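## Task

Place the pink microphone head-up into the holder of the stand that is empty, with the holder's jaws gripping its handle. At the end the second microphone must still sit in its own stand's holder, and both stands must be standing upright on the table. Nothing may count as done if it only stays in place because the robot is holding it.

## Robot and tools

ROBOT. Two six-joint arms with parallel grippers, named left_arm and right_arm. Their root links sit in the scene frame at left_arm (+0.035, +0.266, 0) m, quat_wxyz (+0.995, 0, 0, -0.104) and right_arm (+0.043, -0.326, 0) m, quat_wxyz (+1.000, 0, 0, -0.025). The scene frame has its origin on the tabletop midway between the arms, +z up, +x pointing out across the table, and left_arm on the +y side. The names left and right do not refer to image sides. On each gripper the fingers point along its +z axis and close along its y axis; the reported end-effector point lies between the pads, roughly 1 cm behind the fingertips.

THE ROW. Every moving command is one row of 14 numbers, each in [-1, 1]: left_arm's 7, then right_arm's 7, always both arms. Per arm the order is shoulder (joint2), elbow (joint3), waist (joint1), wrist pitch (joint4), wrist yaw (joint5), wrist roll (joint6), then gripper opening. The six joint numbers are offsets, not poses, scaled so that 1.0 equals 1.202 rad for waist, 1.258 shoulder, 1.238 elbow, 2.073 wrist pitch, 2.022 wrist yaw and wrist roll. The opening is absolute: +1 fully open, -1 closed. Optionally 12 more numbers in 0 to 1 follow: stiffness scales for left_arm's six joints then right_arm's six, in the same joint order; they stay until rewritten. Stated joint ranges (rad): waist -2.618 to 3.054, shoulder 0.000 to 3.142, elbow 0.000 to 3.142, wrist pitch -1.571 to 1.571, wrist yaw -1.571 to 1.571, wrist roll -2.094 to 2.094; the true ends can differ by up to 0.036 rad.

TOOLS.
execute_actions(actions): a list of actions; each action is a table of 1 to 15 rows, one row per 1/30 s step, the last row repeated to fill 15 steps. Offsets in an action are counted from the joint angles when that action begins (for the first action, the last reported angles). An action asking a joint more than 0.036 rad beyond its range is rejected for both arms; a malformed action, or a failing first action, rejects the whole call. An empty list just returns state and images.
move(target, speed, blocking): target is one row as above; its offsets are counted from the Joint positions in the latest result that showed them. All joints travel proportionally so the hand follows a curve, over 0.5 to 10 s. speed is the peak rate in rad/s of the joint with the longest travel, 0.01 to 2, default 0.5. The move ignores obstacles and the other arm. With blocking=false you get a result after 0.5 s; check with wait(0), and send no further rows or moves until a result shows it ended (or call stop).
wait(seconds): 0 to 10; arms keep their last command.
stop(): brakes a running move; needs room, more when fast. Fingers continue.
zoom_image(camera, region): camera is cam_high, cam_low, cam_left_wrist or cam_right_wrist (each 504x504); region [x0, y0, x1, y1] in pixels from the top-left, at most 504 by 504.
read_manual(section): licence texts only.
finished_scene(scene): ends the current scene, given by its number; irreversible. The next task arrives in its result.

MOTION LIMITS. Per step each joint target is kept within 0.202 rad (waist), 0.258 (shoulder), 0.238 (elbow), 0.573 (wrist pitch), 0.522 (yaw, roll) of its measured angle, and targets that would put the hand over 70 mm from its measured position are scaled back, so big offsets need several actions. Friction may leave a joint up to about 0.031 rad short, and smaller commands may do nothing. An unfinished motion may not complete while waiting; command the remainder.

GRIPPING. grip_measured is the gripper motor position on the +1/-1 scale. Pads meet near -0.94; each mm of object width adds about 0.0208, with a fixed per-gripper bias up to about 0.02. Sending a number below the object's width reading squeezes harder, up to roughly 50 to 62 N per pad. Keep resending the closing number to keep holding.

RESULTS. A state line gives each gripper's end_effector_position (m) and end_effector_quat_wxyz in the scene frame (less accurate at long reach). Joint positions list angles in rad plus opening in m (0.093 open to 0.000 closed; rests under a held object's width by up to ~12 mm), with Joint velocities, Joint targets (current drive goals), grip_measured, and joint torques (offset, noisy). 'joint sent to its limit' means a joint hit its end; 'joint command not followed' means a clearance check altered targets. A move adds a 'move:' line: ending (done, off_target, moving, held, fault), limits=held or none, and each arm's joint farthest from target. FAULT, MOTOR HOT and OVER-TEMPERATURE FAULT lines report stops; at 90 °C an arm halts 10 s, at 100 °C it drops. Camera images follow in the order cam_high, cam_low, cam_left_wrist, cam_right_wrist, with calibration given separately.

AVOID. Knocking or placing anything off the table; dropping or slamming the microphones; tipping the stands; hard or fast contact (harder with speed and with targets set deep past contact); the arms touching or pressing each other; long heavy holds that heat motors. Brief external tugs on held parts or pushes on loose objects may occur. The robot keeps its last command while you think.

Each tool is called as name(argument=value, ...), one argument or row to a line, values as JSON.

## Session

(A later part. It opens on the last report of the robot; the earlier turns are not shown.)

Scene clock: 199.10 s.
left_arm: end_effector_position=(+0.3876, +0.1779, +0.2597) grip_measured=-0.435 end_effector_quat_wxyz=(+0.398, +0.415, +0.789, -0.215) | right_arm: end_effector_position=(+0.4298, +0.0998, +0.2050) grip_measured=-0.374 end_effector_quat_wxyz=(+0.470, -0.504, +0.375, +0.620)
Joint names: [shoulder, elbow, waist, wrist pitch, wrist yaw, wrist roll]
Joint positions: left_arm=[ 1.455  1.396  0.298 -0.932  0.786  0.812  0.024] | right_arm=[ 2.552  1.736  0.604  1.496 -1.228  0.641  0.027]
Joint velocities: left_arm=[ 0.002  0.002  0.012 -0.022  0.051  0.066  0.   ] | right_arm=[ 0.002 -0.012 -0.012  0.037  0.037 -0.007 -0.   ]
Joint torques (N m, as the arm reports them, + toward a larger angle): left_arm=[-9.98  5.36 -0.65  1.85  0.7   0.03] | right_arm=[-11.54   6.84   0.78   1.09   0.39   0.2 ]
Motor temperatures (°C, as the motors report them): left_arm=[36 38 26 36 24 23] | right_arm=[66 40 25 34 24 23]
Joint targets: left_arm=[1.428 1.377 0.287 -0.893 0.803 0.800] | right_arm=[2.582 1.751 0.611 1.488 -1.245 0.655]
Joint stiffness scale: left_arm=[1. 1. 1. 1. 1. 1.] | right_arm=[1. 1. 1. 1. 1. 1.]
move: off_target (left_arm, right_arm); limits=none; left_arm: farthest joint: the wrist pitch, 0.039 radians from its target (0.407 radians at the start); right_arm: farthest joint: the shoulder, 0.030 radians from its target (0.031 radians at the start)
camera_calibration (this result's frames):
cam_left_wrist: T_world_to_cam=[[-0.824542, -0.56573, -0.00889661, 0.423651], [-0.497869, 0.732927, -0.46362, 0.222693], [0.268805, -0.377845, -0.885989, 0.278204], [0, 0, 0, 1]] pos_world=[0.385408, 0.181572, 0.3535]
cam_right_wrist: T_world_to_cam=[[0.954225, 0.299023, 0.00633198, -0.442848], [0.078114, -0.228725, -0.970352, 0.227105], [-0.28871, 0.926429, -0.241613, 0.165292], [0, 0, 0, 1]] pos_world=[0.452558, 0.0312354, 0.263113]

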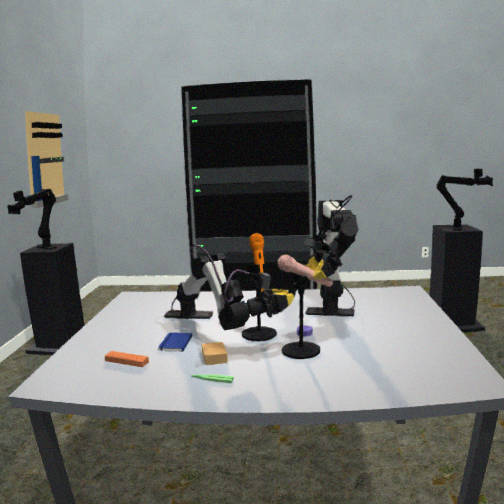

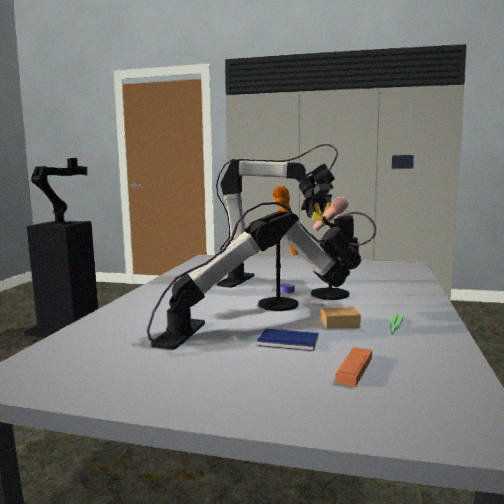

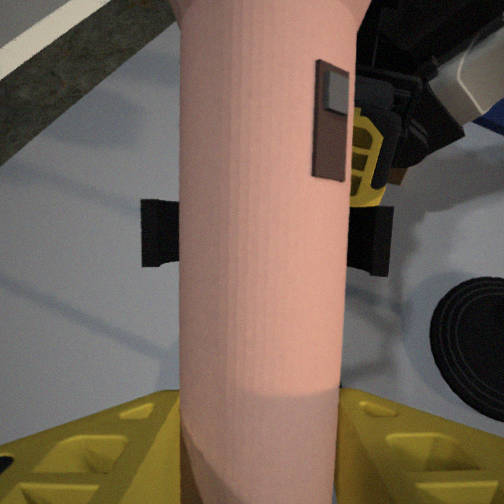

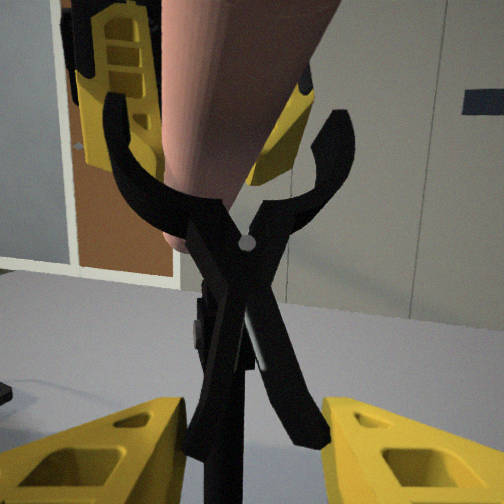

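execute_actions(
  actions=[
    [[-0.022,-0.020,-0.010,0.025,0.014,-0.008,-0.7,0.024,0.012,0.006,-0.004,-0.008,0.006,-0.38],[-0.024,-0.029,-0.011,0.034,0.019,-0.011,-0.7,0.024,0.012,0.006,-0.004,-0.008,0.006,-0.38],[-0.026,-0.040,-0.013,0.044,0.022,-0.014,-0.7,0.024,0.012,0.006,-0.004,-0.008,0.006,-0.38],[-0.028,-0.052,-0.015,0.055,0.025,-0.018,-0.7,0.024,0.012,0.006,-0.004,-0.008,0.006,-0.38],[-0.030,-0.064,-0.017,0.066,0.028,-0.022,-0.7,0.024,0.012,0.006,-0.004,-0.008,0.006,-0.38],[-0.032,-0.076,-0.018,0.077,0.031,-0.025,-0.7,0.024,0.012,0.006,-0.004,-0.008,0.006,-0.38],[-0.034,-0.088,-0.020,0.088,0.034,-0.029,-0.7,0.024,0.012,0.006,-0.004,-0.008,0.006,-0.38],[-0.036,-0.100,-0.022,0.099,0.036,-0.033,-0.7,0.024,0.012,0.006,-0.004,-0.008,0.006,-0.38],[-0.037,-0.112,-0.023,0.110,0.039,-0.036,-0.7,0.024,0.012,0.006,-0.004,-0.008,0.006,-0.38],[-0.039,-0.123,-0.025,0.120,0.041,-0.040,-0.7,0.024,0.012,0.006,-0.004,-0.008,0.006,-0.38],[-0.040,-0.133,-0.026,0.129,0.043,-0.043,-0.7,0.024,0.012,0.006,-0.004,-0.008,0.006,-0.38],[-0.041,-0.141,-0.027,0.137,0.045,-0.045,-0.7,0.024,0.012,0.006,-0.004,-0.008,0.006,-0.38],[-0.042,-0.147,-0.028,0.142,0.046,-0.047,-0.7,0.024,0.012,0.006,-0.004,-0.008,0.006,-0.38],[-0.043,-0.151,-0.029,0.145,0.047,-0.048,-0.7,0.024,0.012,0.006,-0.004,-0.008,0.006,-0.38],[-0.043,-0.152,-0.029,0.146,0.047,-0.048,-0.7,0.024,0.012,0.006,-0.004,-0.008,0.006,-0.38]],
  ],
)

wait(
  seconds=0.5,
)

Scene clock: 222.17 s.
left_arm: end_effector_position=(+0.3911, +0.1649, +0.2379) grip_measured=-0.435 end_effector_quat_wxyz=(+0.422, +0.409, +0.773, -0.239) | right_arm: end_effector_position=(+0.4308, +0.0987, +0.2049) grip_measured=-0.374 end_effector_quat_wxyz=(+0.471, -0.504, +0.375, +0.619)
Joint names: [shoulder, elbow, waist, wrist pitch, wrist yaw, wrist roll]
Joint positions: left_arm=[ 1.429  1.232  0.278 -0.719  0.84   0.741  0.024] | right_arm=[ 2.552  1.736  0.601  1.496 -1.229  0.641  0.027]
Joint velocities: left_arm=[-0.022 -0.125 -0.042  0.271  0.051 -0.11  -0.002] | right_arm=[-0.007  0.012  0.002 -0.051 -0.037 -0.007 -0.001]
Joint torques (N m, as the arm reports them, + toward a larger angle): left_arm=[-9.96  5.7  -0.72  1.98  0.84  0.05] | right_arm=[-11.46   6.84   0.85   1.08   0.52   0.2 ]
Motor temperatures (°C, as the motors report them): left_arm=[37 37 27 38 24 23] | right_arm=[68 41 25 34 24 23]
Joint targets: left_arm=[1.401 1.207 0.263 -0.629 0.881 0.715] | right_arm=[2.582 1.751 0.611 1.488 -1.244 0.653]
Joint stiffness scale: left_arm=[1. 1. 1. 1. 1. 1.] | right_arm=[1. 1. 1. 1. 1. 1.]
camera_calibration (this result's frames):
cam_left_wrist: T_world_to_cam=[[-0.83136, -0.555701, 0.0059823, 0.416448], [-0.474488, 0.704174, -0.528205, 0.234809], [0.289312, -0.441967, -0.849096, 0.246767], [0, 0, 0, 1]] pos_world=[0.38624, 0.175138, 0.331064]
cam_right_wrist: T_world_to_cam=[[0.954842, 0.297043, 0.00645031, -0.443614], [0.0778824, -0.229283, -0.970239, 0.226843], [-0.286724, 0.926927, -0.242064, 0.165729], [0, 0, 0, 1]] pos_world=[0.453433, 0.0301652, 0.263071]

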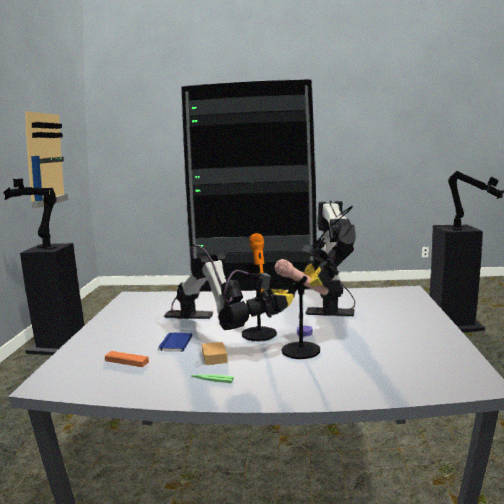

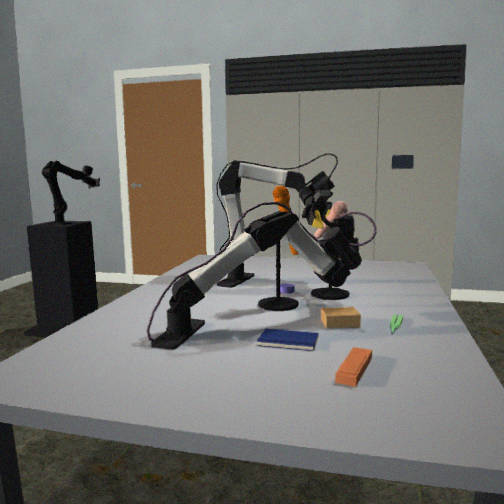

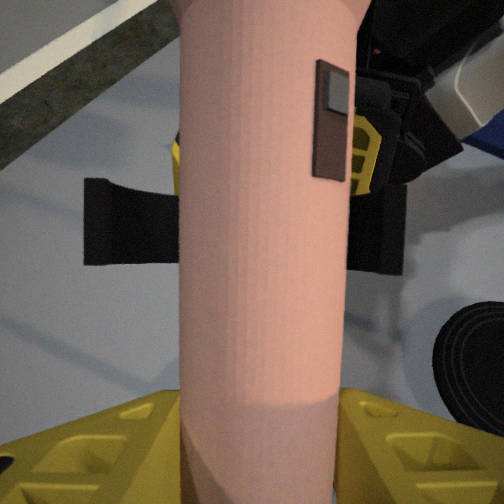

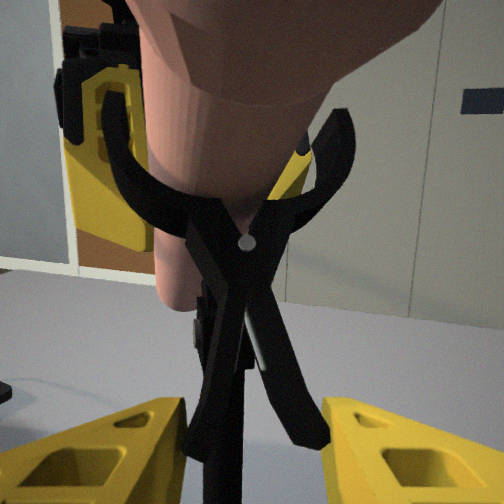

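Scene clock: 222.67 s.
left_arm: end_effector_position=(+0.3962, +0.1634, +0.2426) grip_measured=-0.435 end_effector_quat_wxyz=(+0.437, +0.410, +0.764, -0.237) | right_arm: end_effector_position=(+0.4308, +0.0987, +0.2049) grip_measured=-0.374 end_effector_quat_wxyz=(+0.471, -0.504, +0.375, +0.619)
Joint names: [shoulder, elbow, waist, wrist pitch, wrist yaw, wrist roll]
Joint positions: left_arm=[ 1.428  1.226  0.276 -0.67   0.85   0.726  0.024] | right_arm=[ 2.552  1.736  0.601  1.496 -1.229  0.641  0.027]
Joint velocities: left_arm=[-0.022 -0.012 -0.012  0.022 -0.022 -0.037 -0.001] | right_arm=[ 0.007 -0.007 -0.007 -0.007 -0.007  0.037  0.001]
Joint torques (N m, as the arm reports them, + toward a larger angle): left_arm=[-9.99  5.6  -0.69  2.02  0.81  0.04] | right_arm=[-11.47   6.84   0.93   1.07   0.44   0.17]
Motor temperatures (°C, as the motors report them): left_arm=[37 37 27 38 24 23] | right_arm=[68 41 25 34 24 23]
Joint targets: left_arm=[1.401 1.207 0.263 -0.629 0.881 0.714] | right_arm=[2.582 1.751 0.611 1.488 -1.244 0.653]
Joint stiffness scale: left_arm=[1. 1. 1. 1. 1. 1.] | right_arm=[1. 1. 1. 1. 1. 1.]
wait: 0.50 s; no rest
camera_calibration (this result's frames):
cam_left_wrist: T_world_to_cam=[[-0.831414, -0.555451, -0.0149937, 0.424905], [-0.456445, 0.69811, -0.551634, 0.240319], [0.316873, -0.451793, -0.833952, 0.235615], [0, 0, 0, 1]] pos_world=[0.388305, 0.174693, 0.33543]
cam_right_wrist: T_world_to_cam=[[0.954753, 0.297328, 0.00650937, -0.443565], [0.0780722, -0.229459, -0.970182, 0.226733], [-0.286968, 0.926793, -0.242289, 0.165876], [0, 0, 0, 1]] pos_world=[0.453394, 0.0301775, 0.263049]

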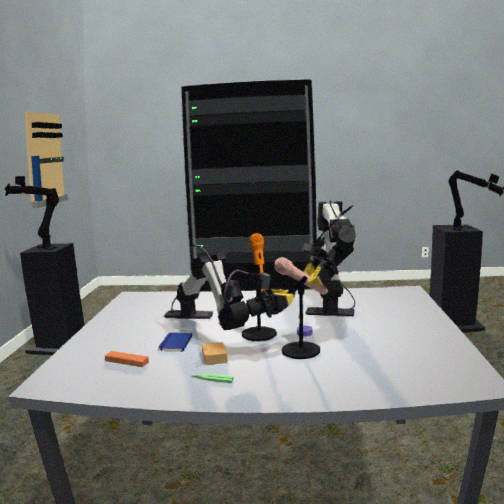

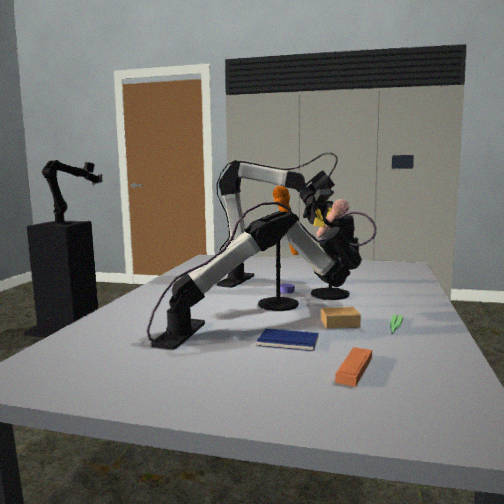

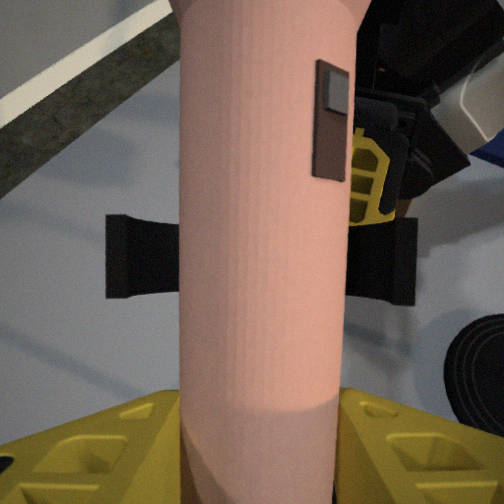

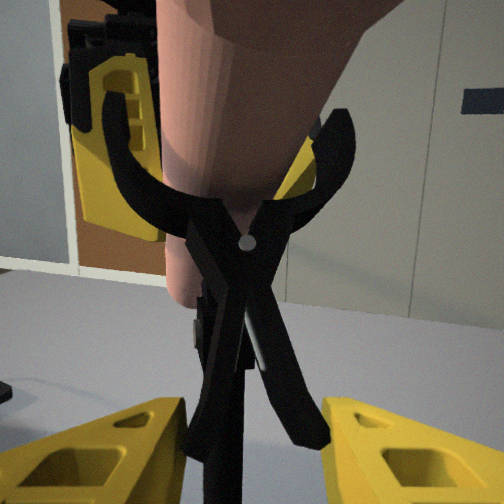

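execute_actions(
  actions=[
    [[-0.021,-0.017,-0.011,0.024,0.015,-0.006,-0.7,0.024,0.012,0.008,-0.004,-0.007,0.006,-0.38],[-0.021,-0.019,-0.012,0.028,0.015,-0.006,-0.7,0.024,0.012,0.008,-0.004,-0.007,0.006,-0.38],[-0.021,-0.021,-0.013,0.031,0.015,-0.006,-0.7,0.024,0.012,0.008,-0.004,-0.007,0.006,-0.38],[-0.021,-0.023,-0.014,0.034,0.015,-0.006,-0.7,0.024,0.012,0.008,-0.004,-0.007,0.006,-0.38],[-0.021,-0.025,-0.015,0.036,0.015,-0.006,-0.7,0.024,0.013,0.008,-0.004,-0.007,0.006,-0.37],[-0.021,-0.027,-0.016,0.038,0.015,-0.006,-0.7,0.024,0.014,0.008,-0.004,-0.007,0.006,-0.35],[-0.021,-0.029,-0.017,0.038,0.015,-0.006,-0.7,0.024,0.016,0.008,-0.004,-0.007,0.006,-0.33],[-0.021,-0.031,-0.017,0.038,0.015,-0.006,-0.7,0.024,0.018,0.008,-0.004,-0.007,0.006,-0.30],[-0.021,-0.033,-0.017,0.038,0.015,-0.006,-0.7,0.024,0.020,0.008,-0.004,-0.007,0.006,-0.27],[-0.021,-0.035,-0.017,0.038,0.015,-0.006,-0.7,0.024,0.022,0.007,-0.004,-0.006,0.005,-0.24],[-0.021,-0.035,-0.017,0.038,0.015,-0.006,-0.7,0.024,0.024,0.007,-0.004,-0.006,0.005,-0.21],[-0.021,-0.035,-0.017,0.038,0.015,-0.006,-0.7,0.024,0.026,0.006,-0.004,-0.005,0.004,-0.18],[-0.021,-0.035,-0.017,0.038,0.015,-0.006,-0.7,0.024,0.027,0.006,-0.004,-0.005,0.004,-0.15],[-0.021,-0.035,-0.017,0.038,0.015,-0.006,-0.7,0.024,0.028,0.005,-0.004,-0.004,0.003,-0.12],[-0.021,-0.035,-0.017,0.038,0.015,-0.006,-0.7,0.024,0.028,0.005,-0.004,-0.004,0.003,-0.10]],
  ],
)

Scene clock: 235.97 s.
left_arm: end_effector_position=(+0.3989, +0.1606, +0.2410) grip_measured=-0.435 end_effector_quat_wxyz=(+0.446, +0.416, +0.757, -0.234) | right_arm: end_effector_position=(+0.4300, +0.0988, +0.2070) grip_measured=-0.109 end_effector_quat_wxyz=(+0.468, -0.507, +0.373, +0.620)
Joint names: [shoulder, elbow, waist, wrist pitch, wrist yaw, wrist roll]
Joint positions: left_arm=[ 1.428  1.206  0.269 -0.625  0.853  0.724  0.024] | right_arm=[ 2.552  1.746  0.601  1.496 -1.238  0.649  0.04 ]
Joint velocities: left_arm=[-0.012 -0.017  0.002  0.037 -0.081  0.037 -0.001] | right_arm=[ 0.002  0.027 -0.007 -0.022 -0.125  0.022  0.02 ]
Joint torques (N m, as the arm reports them, + toward a larger angle): left_arm=[-9.96  5.24 -0.72  1.97  0.77  0.04] | right_arm=[-11.39   7.51   0.73   1.07   0.73  -0.01]
Motor temperatures (°C, as the motors report them): left_arm=[38 37 27 39 24 23] | right_arm=[69 42 25 34 24 23]
Joint targets: left_arm=[1.402 1.183 0.256 -0.591 0.881 0.714] | right_arm=[2.582 1.771 0.607 1.488 -1.237 0.647]
Joint stiffness scale: left_arm=[1. 1. 1. 1. 1. 1.] | right_arm=[1. 1. 1. 1. 1. 1.]
camera_calibration (this result's frames):
cam_left_wrist: T_world_to_cam=[[-0.835528, -0.548381, -0.034208, 0.430715], [-0.436924, 0.700878, -0.563797, 0.237323], [0.333151, -0.456122, -0.825205, 0.224268], [0, 0, 0, 1]] pos_world=[0.388852, 0.172154, 0.333603]
cam_right_wrist: T_world_to_cam=[[0.952102, 0.305626, 0.00970426, -0.443204], [0.0839488, -0.230741, -0.969387, 0.226256], [-0.294031, 0.92377, -0.245346, 0.17001], [0, 0, 0, 1]] pos_world=[0.45297, 0.0306107, 0.265342]

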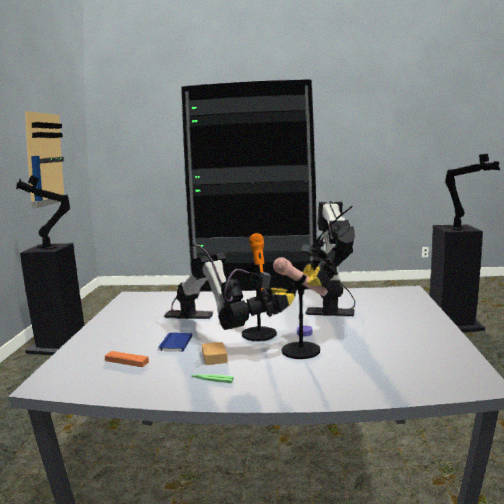

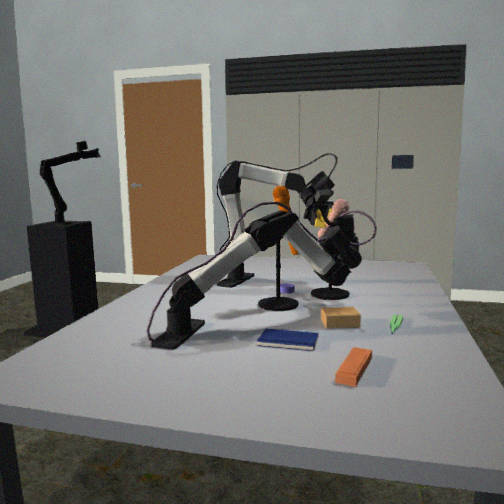

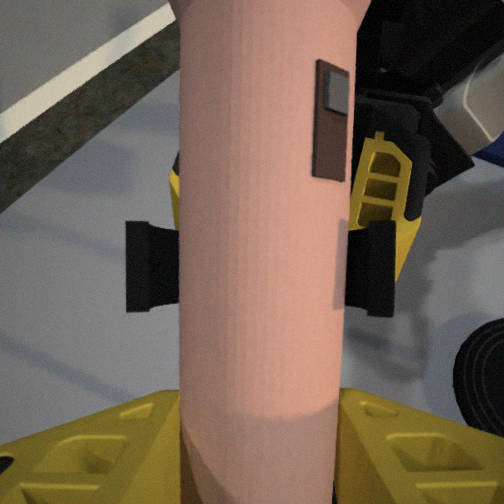

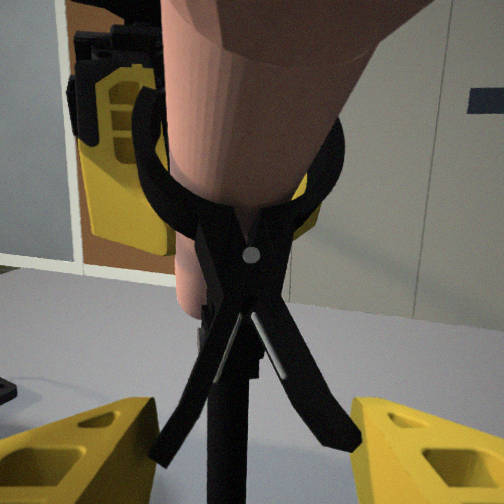

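execute_actions(
  actions=[
    [[-0.021,-0.020,-0.010,0.016,0.014,-0.005,-0.7,0.024,0.021,0.004,-0.004,0,0,-0.07],[-0.021,-0.022,-0.010,0.016,0.014,-0.005,-0.7,0.024,0.022,0.004,-0.004,0,0,-0.04],[-0.021,-0.024,-0.010,0.016,0.014,-0.005,-0.7,0.024,0.023,0.004,-0.004,0,0,-0.01],[-0.021,-0.025,-0.010,0.016,0.014,-0.005,-0.7,0.024,0.024,0.003,-0.004,0,0,0.02],[-0.021,-0.026,-0.010,0.016,0.014,-0.005,-0.7,0.024,0.025,0.003,-0.004,0,0,0.05],[-0.021,-0.026,-0.010,0.016,0.014,-0.005,-0.7,0.024,0.025,0.002,-0.004,0,0,0.08],[-0.021,-0.026,-0.010,0.016,0.014,-0.005,-0.7,0.024,0.025,0.002,-0.004,0,0,0.11],[-0.021,-0.026,-0.010,0.016,0.014,-0.005,-0.7,0.024,0.025,0.001,-0.004,0,0,0.14],[-0.021,-0.026,-0.010,0.016,0.014,-0.005,-0.7,0.024,0.024,0.001,-0.004,0,0,0.17],[-0.021,-0.026,-0.010,0.016,0.014,-0.005,-0.7,0.024,0.022,0,-0.004,0,0,0.21],[-0.021,-0.026,-0.010,0.016,0.014,-0.005,-0.7,0.024,0.020,0,-0.004,0,0,0.26],[-0.021,-0.026,-0.010,0.016,0.014,-0.005,-0.7,0.024,0.018,0,-0.004,0,0,0.33],[-0.021,-0.026,-0.010,0.016,0.014,-0.005,-0.7,0.024,0.016,0,-0.004,0,0,0.42],[-0.021,-0.026,-0.010,0.016,0.014,-0.005,-0.7,0.024,0.014,0,-0.004,0,0,0.52],[-0.021,-0.026,-0.010,0.016,0.014,-0.005,-0.7,0.024,0.012,0,-0.004,0,0,0.62]],
  ],
)

Scene clock: 241.00 s.
left_arm: end_effector_position=(+0.3999, +0.1603, +0.2424) grip_measured=-0.435 end_effector_quat_wxyz=(+0.449, +0.417, +0.754, -0.234) | right_arm: end_effector_position=(+0.4299, +0.0990, +0.2093) grip_measured=+0.573 end_effector_quat_wxyz=(+0.468, -0.509, +0.371, +0.620)
Joint names: [shoulder, elbow, waist, wrist pitch, wrist yaw, wrist roll]
Joint positions: left_arm=[ 1.428  1.206  0.269 -0.616  0.857  0.724  0.024] | right_arm=[ 2.552  1.755  0.601  1.495 -1.243  0.654  0.073]
Joint velocities: left_arm=[-0.007  0.002  0.002 -0.066  0.022 -0.022  0.   ] | right_arm=[-0.002 -0.002  0.012 -0.081  0.051 -0.066  0.093]
Joint torques (N m, as the arm reports them, + toward a larger angle): left_arm=[-10.     4.66  -0.67   1.91   0.75   0.06] | right_arm=[-11.48   6.1    0.08   1.03   0.69  -0.03]
Motor temperatures (°C, as the motors report them): left_arm=[38 37 27 39 24 23] | right_arm=[69 42 25 34 24 23]
Joint targets: left_arm=[1.402 1.174 0.257 -0.592 0.882 0.714] | right_arm=[2.582 1.760 0.601 1.488 -1.238 0.649]
Joint stiffness scale: left_arm=[1. 1. 1. 1. 1. 1.] | right_arm=[1. 1. 1. 1. 1. 1.]
camera_calibration (this result's frames):
cam_left_wrist: T_world_to_cam=[[-0.836356, -0.54671, -0.0402148, 0.432889], [-0.430562, 0.700535, -0.569093, 0.237546], [0.3393, -0.458649, -0.821289, 0.221962], [0, 0, 0, 1]] pos_world=[0.389016, 0.172058, 0.33489]
cam_right_wrist: T_world_to_cam=[[0.950728, 0.309743, 0.0132688, -0.44376], [0.0883916, -0.229791, -0.969218, 0.226557], [-0.297159, 0.922635, -0.245847, 0.171929], [0, 0, 0, 1]] pos_world=[0.45296, 0.0308846, 0.26774]

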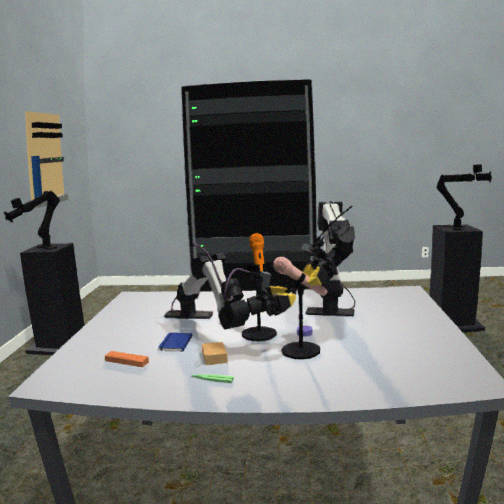

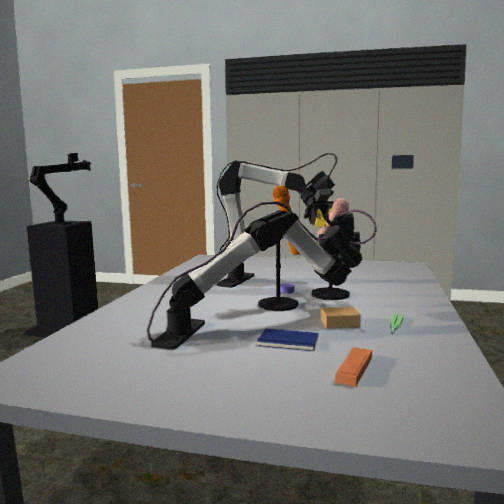

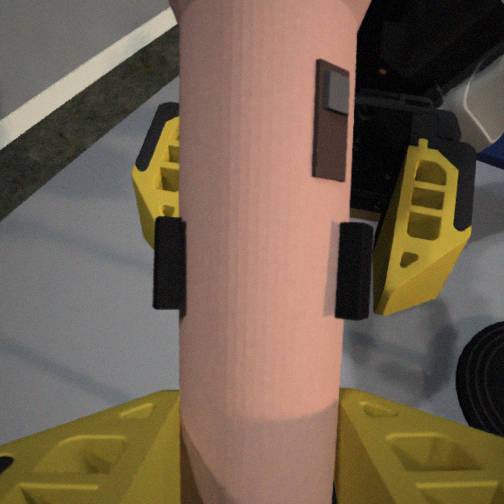

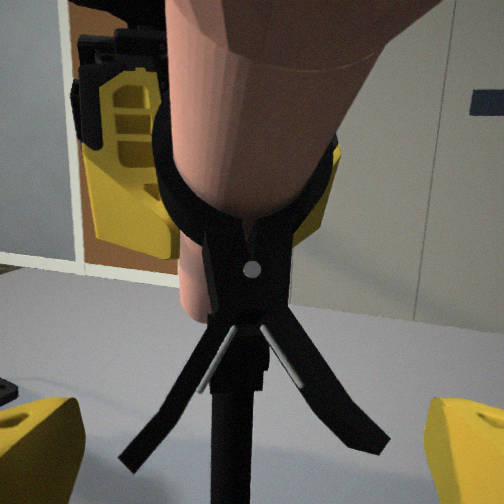

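execute_actions(
  actions=[
    [[-0.020,-0.024,-0.009,0.011,0.012,-0.005,-0.66,0.024,0.004,0,-0.003,0,0,0.72],[-0.019,-0.022,-0.008,0.011,0.011,-0.004,-0.62,0.024,0.004,-0.004,-0.003,-0.003,0,0.82],[-0.018,-0.020,-0.007,0.010,0.010,-0.004,-0.58,0.024,0.004,-0.012,-0.003,-0.008,0,0.9],[-0.017,-0.018,-0.006,0.009,0.009,-0.003,-0.54,0.024,0.004,-0.022,-0.003,-0.015,0,0.9],[-0.016,-0.016,-0.005,0.008,0.008,-0.003,-0.50,0.024,0.004,-0.033,-0.003,-0.023,0,0.9],[-0.015,-0.014,-0.004,0.007,0.007,-0.002,-0.47,0.024,0.004,-0.045,-0.003,-0.031,0,0.9],[-0.014,-0.012,-0.003,0.006,0.006,-0.002,-0.44,0.024,0.004,-0.057,-0.003,-0.039,0,0.9],[-0.013,-0.010,-0.002,0.005,0.005,-0.001,-0.42,0.024,0.004,-0.069,-0.003,-0.047,0,0.9],[-0.012,-0.009,-0.001,0.004,0.004,-0.001,-0.40,0.024,0.004,-0.081,-0.003,-0.055,0,0.9],[-0.011,-0.008,0,0.003,0.003,0,-0.38,0.024,0.004,-0.092,-0.003,-0.063,0,0.9],[-0.010,-0.008,0,0.003,0.003,0,-0.36,0.024,0.004,-0.102,-0.003,-0.070,0,0.9],[-0.010,-0.008,0,0.003,0.003,0,-0.34,0.024,0.004,-0.110,-0.003,-0.076,0,0.9],[-0.010,-0.008,0,0.003,0.003,0,-0.32,0.024,0.004,-0.116,-0.003,-0.080,0,0.9],[-0.010,-0.008,0,0.003,0.003,0,-0.30,0.024,0.004,-0.120,-0.003,-0.083,0,0.9],[-0.010,-0.008,0,0.003,0.003,0,-0.28,0.024,0.004,-0.122,-0.003,-0.084,0,0.9]],
    [[-0.010,-0.008,0,0.003,0.003,0,-0.26,0.024,0.004,-0.02,-0.003,-0.012,0,0.9],[-0.010,-0.008,0,0.003,0.003,0,-0.24,0.024,0.004,-0.024,-0.003,-0.013,0,0.9],[-0.010,-0.008,0,0.003,0.003,0,-0.21,0.024,0.004,-0.028,-0.003,-0.014,0,0.9],[-0.010,-0.008,0,0.003,0.003,0,-0.17,0.024,0.004,-0.032,-0.003,-0.015,0,0.9],[-0.010,-0.008,0,0.003,0.003,0,-0.12,0.024,0.004,-0.036,-0.003,-0.015,0,0.9],[-0.010,-0.008,0,0.003,0.003,0,-0.06,0.024,0.004,-0.04,-0.003,-0.015,0,0.9],[-0.010,-0.008,0,0.003,0.003,0,0.0,0.024,0.004,-0.043,-0.003,-0.015,0,0.9],[-0.010,-0.008,0,0.003,0.003,0,0.07,0.024,0.004,-0.046,-0.003,-0.015,0,0.9],[-0.010,-0.008,0,0.003,0.003,0,0.14,0.024,0.004,-0.048,-0.003,-0.015,0,0.9],[-0.010,-0.008,0,0.003,0.003,0,0.21,0.024,0.004,-0.05,-0.003,-0.015,0,0.9],[-0.010,-0.008,0,0.003,0.003,0,0.28,0.024,0.004,-0.05,-0.003,-0.015,0,0.9],[-0.010,-0.008,0,0.003,0.003,0,0.35,0.024,0.004,-0.05,-0.003,-0.015,0,0.9]],
  ],
)

Scene clock: 251.37 s.
left_arm: end_effector_position=(+0.3998, +0.1602, +0.2424) grip_measured=+0.347 end_effector_quat_wxyz=(+0.449, +0.417, +0.754, -0.234) | right_arm: end_effector_position=(+0.4882, +0.0140, +0.1952) grip_measured=+0.898 end_effector_quat_wxyz=(-0.483, +0.520, -0.409, -0.573)
Joint names: [shoulder, elbow, waist, wrist pitch, wrist yaw, wrist roll]
Joint positions: left_arm=[ 1.428  1.206  0.269 -0.616  0.857  0.724  0.062] | right_arm=[ 2.552  1.755  0.403  1.495 -1.378  0.654  0.088]
Joint velocities: left_arm=[ 0.002 -0.007  0.017  0.037 -0.022 -0.007  0.001] | right_arm=[ 0.007  0.012 -0.007 -0.007 -0.037 -0.051 -0.   ]
Joint torques (N m, as the arm reports them, + toward a larger angle): left_arm=[-8.64  6.23  0.13  1.72  0.54  0.15] | right_arm=[-11.3    6.07  -0.52   0.98   0.53   0.03]
Motor temperatures (°C, as the motors report them): left_arm=[38 37 27 40 24 23] | right_arm=[70 42 25 34 24 23]
Joint targets: left_arm=[1.416 1.196 0.269 -0.610 0.863 0.724] | right_arm=[2.582 1.760 0.397 1.489 -1.392 0.654]
Joint stiffness scale: left_arm=[1. 1. 1. 1. 1. 1.] | right_arm=[1. 1. 1. 1. 1. 1.]
camera_calibration (this result's frames):
cam_left_wrist: T_world_to_cam=[[-0.836495, -0.546508, -0.0400743, 0.43283], [-0.430374, 0.700484, -0.569298, 0.237567], [0.339197, -0.458968, -0.821154, 0.222041], [0, 0, 0, 1]] pos_world=[0.388987, 0.172043, 0.334922]
cam_right_wrist: T_world_to_cam=[[0.975083, 0.219927, 0.0290852, -0.486424], [0.0989285, -0.313727, -0.944346, 0.179315], [-0.198562, 0.923692, -0.327666, 0.232069], [0, 0, 0, 1]] pos_world=[0.502644, -0.051127, 0.259524]

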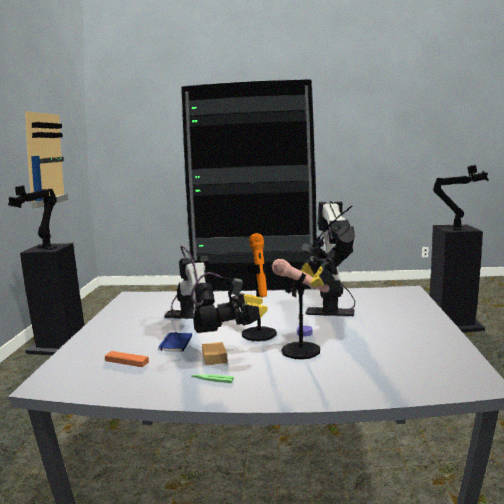

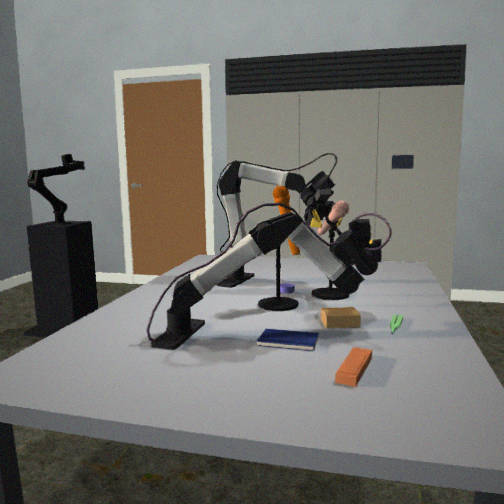

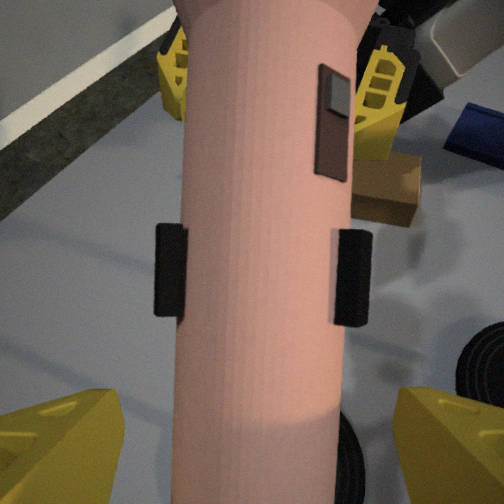

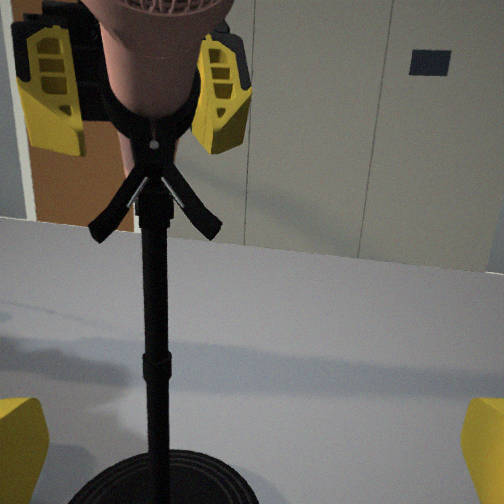

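move(
  target=[-0.031,0.178,0.166,-0.207,0.062,0.128,0.65,0.024,0.004,-0.004,-0.003,0,0,0.9],
  speed=0.6,
)

Scene clock: 257.10 s.
left_arm: end_effector_position=(+0.3681, +0.2063, +0.2912) grip_measured=+0.648 end_effector_quat_wxyz=(+0.455, +0.419, +0.750, -0.233) | right_arm: end_effector_position=(+0.4881, +0.0140, +0.1950) grip_measured=+0.898 end_effector_quat_wxyz=(-0.483, +0.521, -0.409, -0.573)
Joint names: [shoulder, elbow, waist, wrist pitch, wrist yaw, wrist roll]
Joint positions: left_arm=[ 1.402  1.406  0.457 -1.025  0.977  0.971  0.076] | right_arm=[ 2.552  1.755  0.403  1.495 -1.379  0.654  0.088]
Joint velocities: left_arm=[ 0.012  0.017  0.002 -0.007 -0.037  0.007 -0.   ] | right_arm=[ 0.012  0.002 -0.007  0.037 -0.037  0.037  0.   ]
Joint torques (N m, as the arm reports them, + toward a larger angle): left_arm=[-7.75  7.94  0.88  1.08  0.65  0.27] | right_arm=[-11.41   6.08  -0.38   0.99   0.65   0.03]
Motor temperatures (°C, as the motors report them): left_arm=[38 37 27 39 24 23] | right_arm=[70 42 25 33 24 23]
Joint targets: left_arm=[1.389 1.427 0.468 -1.045 0.982 0.983] | right_arm=[2.582 1.760 0.398 1.489 -1.378 0.654]
Joint stiffness scale: left_arm=[1. 1. 1. 1. 1. 1.] | right_arm=[1. 1. 1. 1. 1. 1.]
move: off_target (right_arm); limits=none; left_arm: farthest joint: the elbow, 0.020 radians from its target (0.220 radians at the start); right_arm: farthest joint: the shoulder, 0.030 radians from its target (0.030 radians at the start)
camera_calibration (this result's frames):
cam_left_wrist: T_world_to_cam=[[-0.837632, -0.543951, -0.0498979, 0.43616], [-0.419953, 0.699705, -0.577972, 0.218246], [0.349303, -0.463173, -0.814529, 0.289273], [0, 0, 0, 1]] pos_world=[0.355951, 0.218526, 0.383525]
cam_right_wrist: T_world_to_cam=[[0.974882, 0.220802, 0.0291802, -0.486205], [0.0994431, -0.314292, -0.944104, 0.178919], [-0.199289, 0.923292, -0.328354, 0.232508], [0, 0, 0, 1]] pos_world=[0.502536, -0.0510853, 0.259451]

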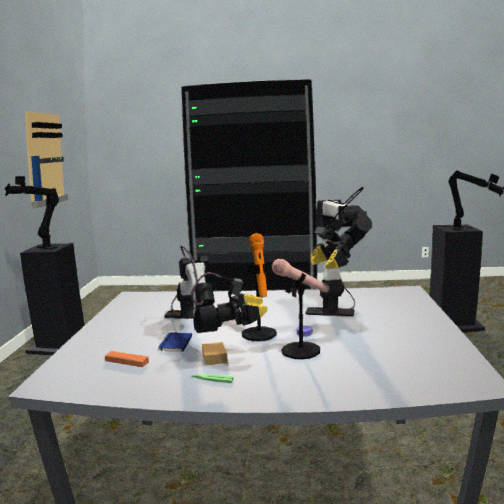

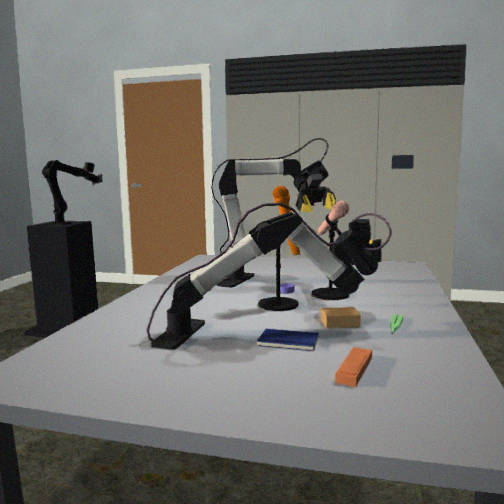

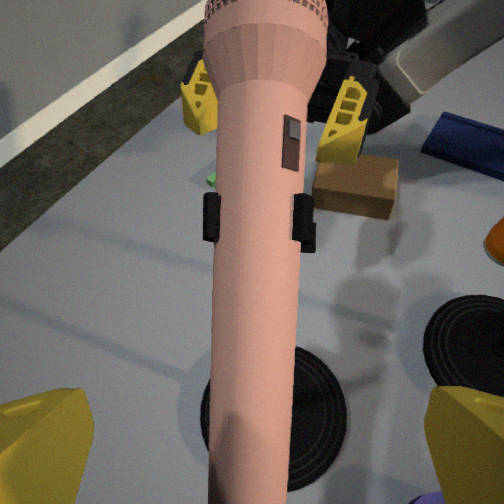

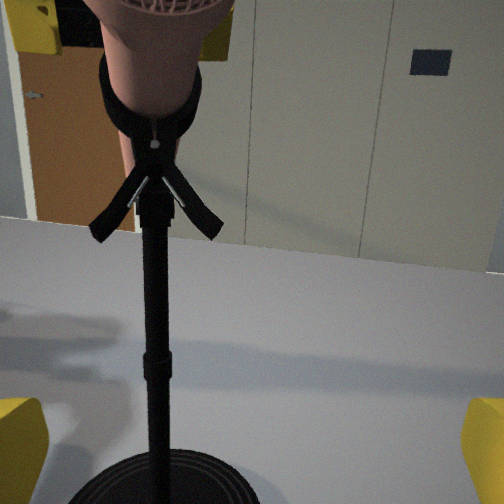

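execute_actions(
  actions=[],
)

Scene clock: 259.33 s.
left_arm: end_effector_position=(+0.3679, +0.2062, +0.2912) grip_measured=+0.648 end_effector_quat_wxyz=(+0.455, +0.419, +0.750, -0.234) | right_arm: end_effector_position=(+0.4881, +0.0140, +0.1950) grip_measured=+0.898 end_effector_quat_wxyz=(-0.483, +0.521, -0.409, -0.573)
Joint names: [shoulder, elbow, waist, wrist pitch, wrist yaw, wrist roll]
Joint positions: left_arm=[ 1.402  1.406  0.457 -1.026  0.978  0.972  0.076] | right_arm=[ 2.552  1.755  0.403  1.495 -1.379  0.654  0.088]
Joint velocities: left_arm=[-0.012  0.007 -0.002  0.11   0.037 -0.022  0.001] | right_arm=[-0.002  0.002 -0.002  0.007 -0.066 -0.007  0.   ]
Joint torques (N m, as the arm reports them, + toward a larger angle): left_arm=[-7.77  7.94  0.85  1.1   0.65  0.26] | right_arm=[-11.36   6.07  -0.36   0.98   0.68   0.04]
Motor temperatures (°C, as the motors report them): left_arm=[38 37 27 39 24 23] | right_arm=[70 42 25 33 24 23]
Joint targets: left_arm=[1.389 1.427 0.468 -1.045 0.983 0.983] | right_arm=[2.582 1.760 0.398 1.489 -1.378 0.654]
Joint stiffness scale: left_arm=[1. 1. 1. 1. 1. 1.] | right_arm=[1. 1. 1. 1. 1. 1.]
camera_calibration (this result's frames):
cam_left_wrist: T_world_to_cam=[[-0.837858, -0.543648, -0.0494067, 0.435895], [-0.419906, 0.699682, -0.578035, 0.218235], [0.348817, -0.463565, -0.814515, 0.289522], [0, 0, 0, 1]] pos_world=[0.355866, 0.218491, 0.383504]
cam_right_wrist: T_world_to_cam=[[0.974882, 0.220802, 0.0291802, -0.486205], [0.0994431, -0.314292, -0.944104, 0.178919], [-0.199289, 0.923292, -0.328354, 0.232508], [0, 0, 0, 1]] pos_world=[0.502536, -0.0510853, 0.259451]

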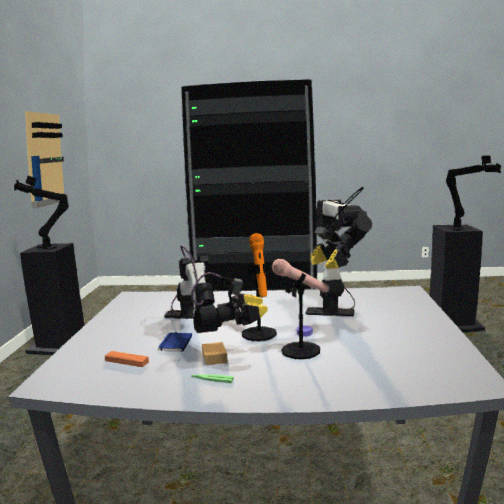

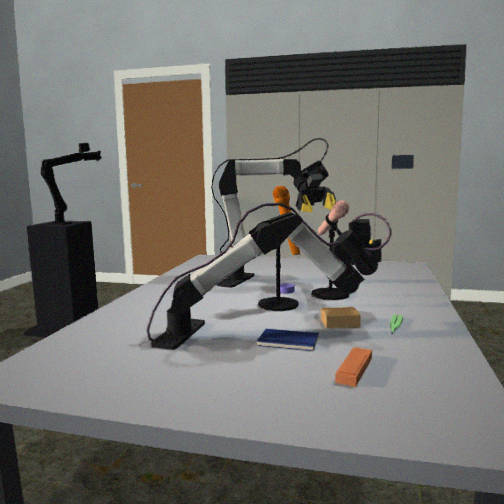

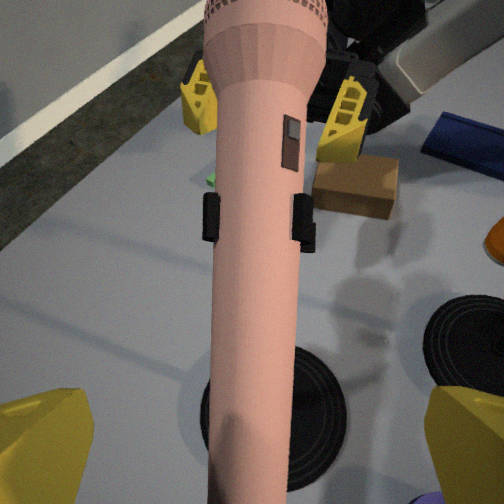

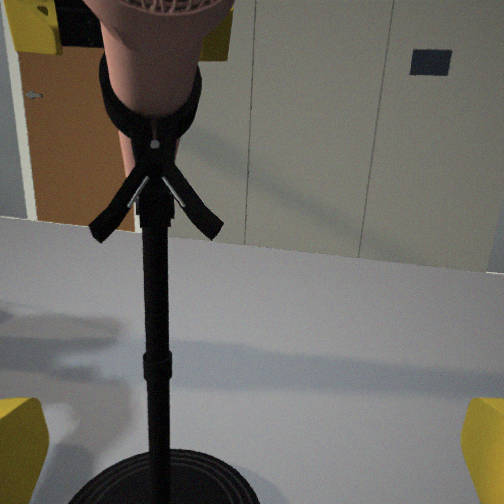

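zoom_image(
  camera="cam_high",
  region=[225, 220, 355, 365],
)

zoom_image(
  camera="cam_right_wrist",
  region=[50, 0, 270, 250],
)

Region (225, 220, 355, 365) of cam_high's 504x504 image, scaled by 3.476, with more detail than that image has; it fills the left 452 columns of this view, and the rest is white.

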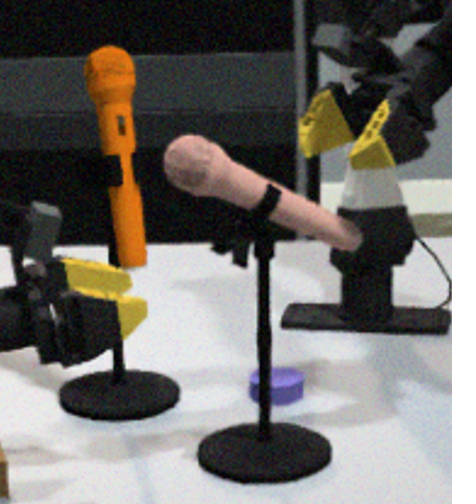

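Region (50, 0, 270, 250) of cam_right_wrist's 504x504 image, scaled by 2.016, with more detail than that image has; it fills the left 444 columns of this view, and the rest is white.

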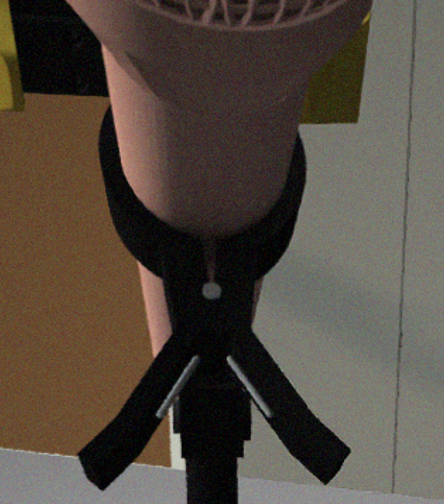

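The pink mic sits head up with the jaws closed round its handle. Both stands are upright and neither arm is touching them.

finished_scene(
  scene=2,
)

The scene is finished: the task was done.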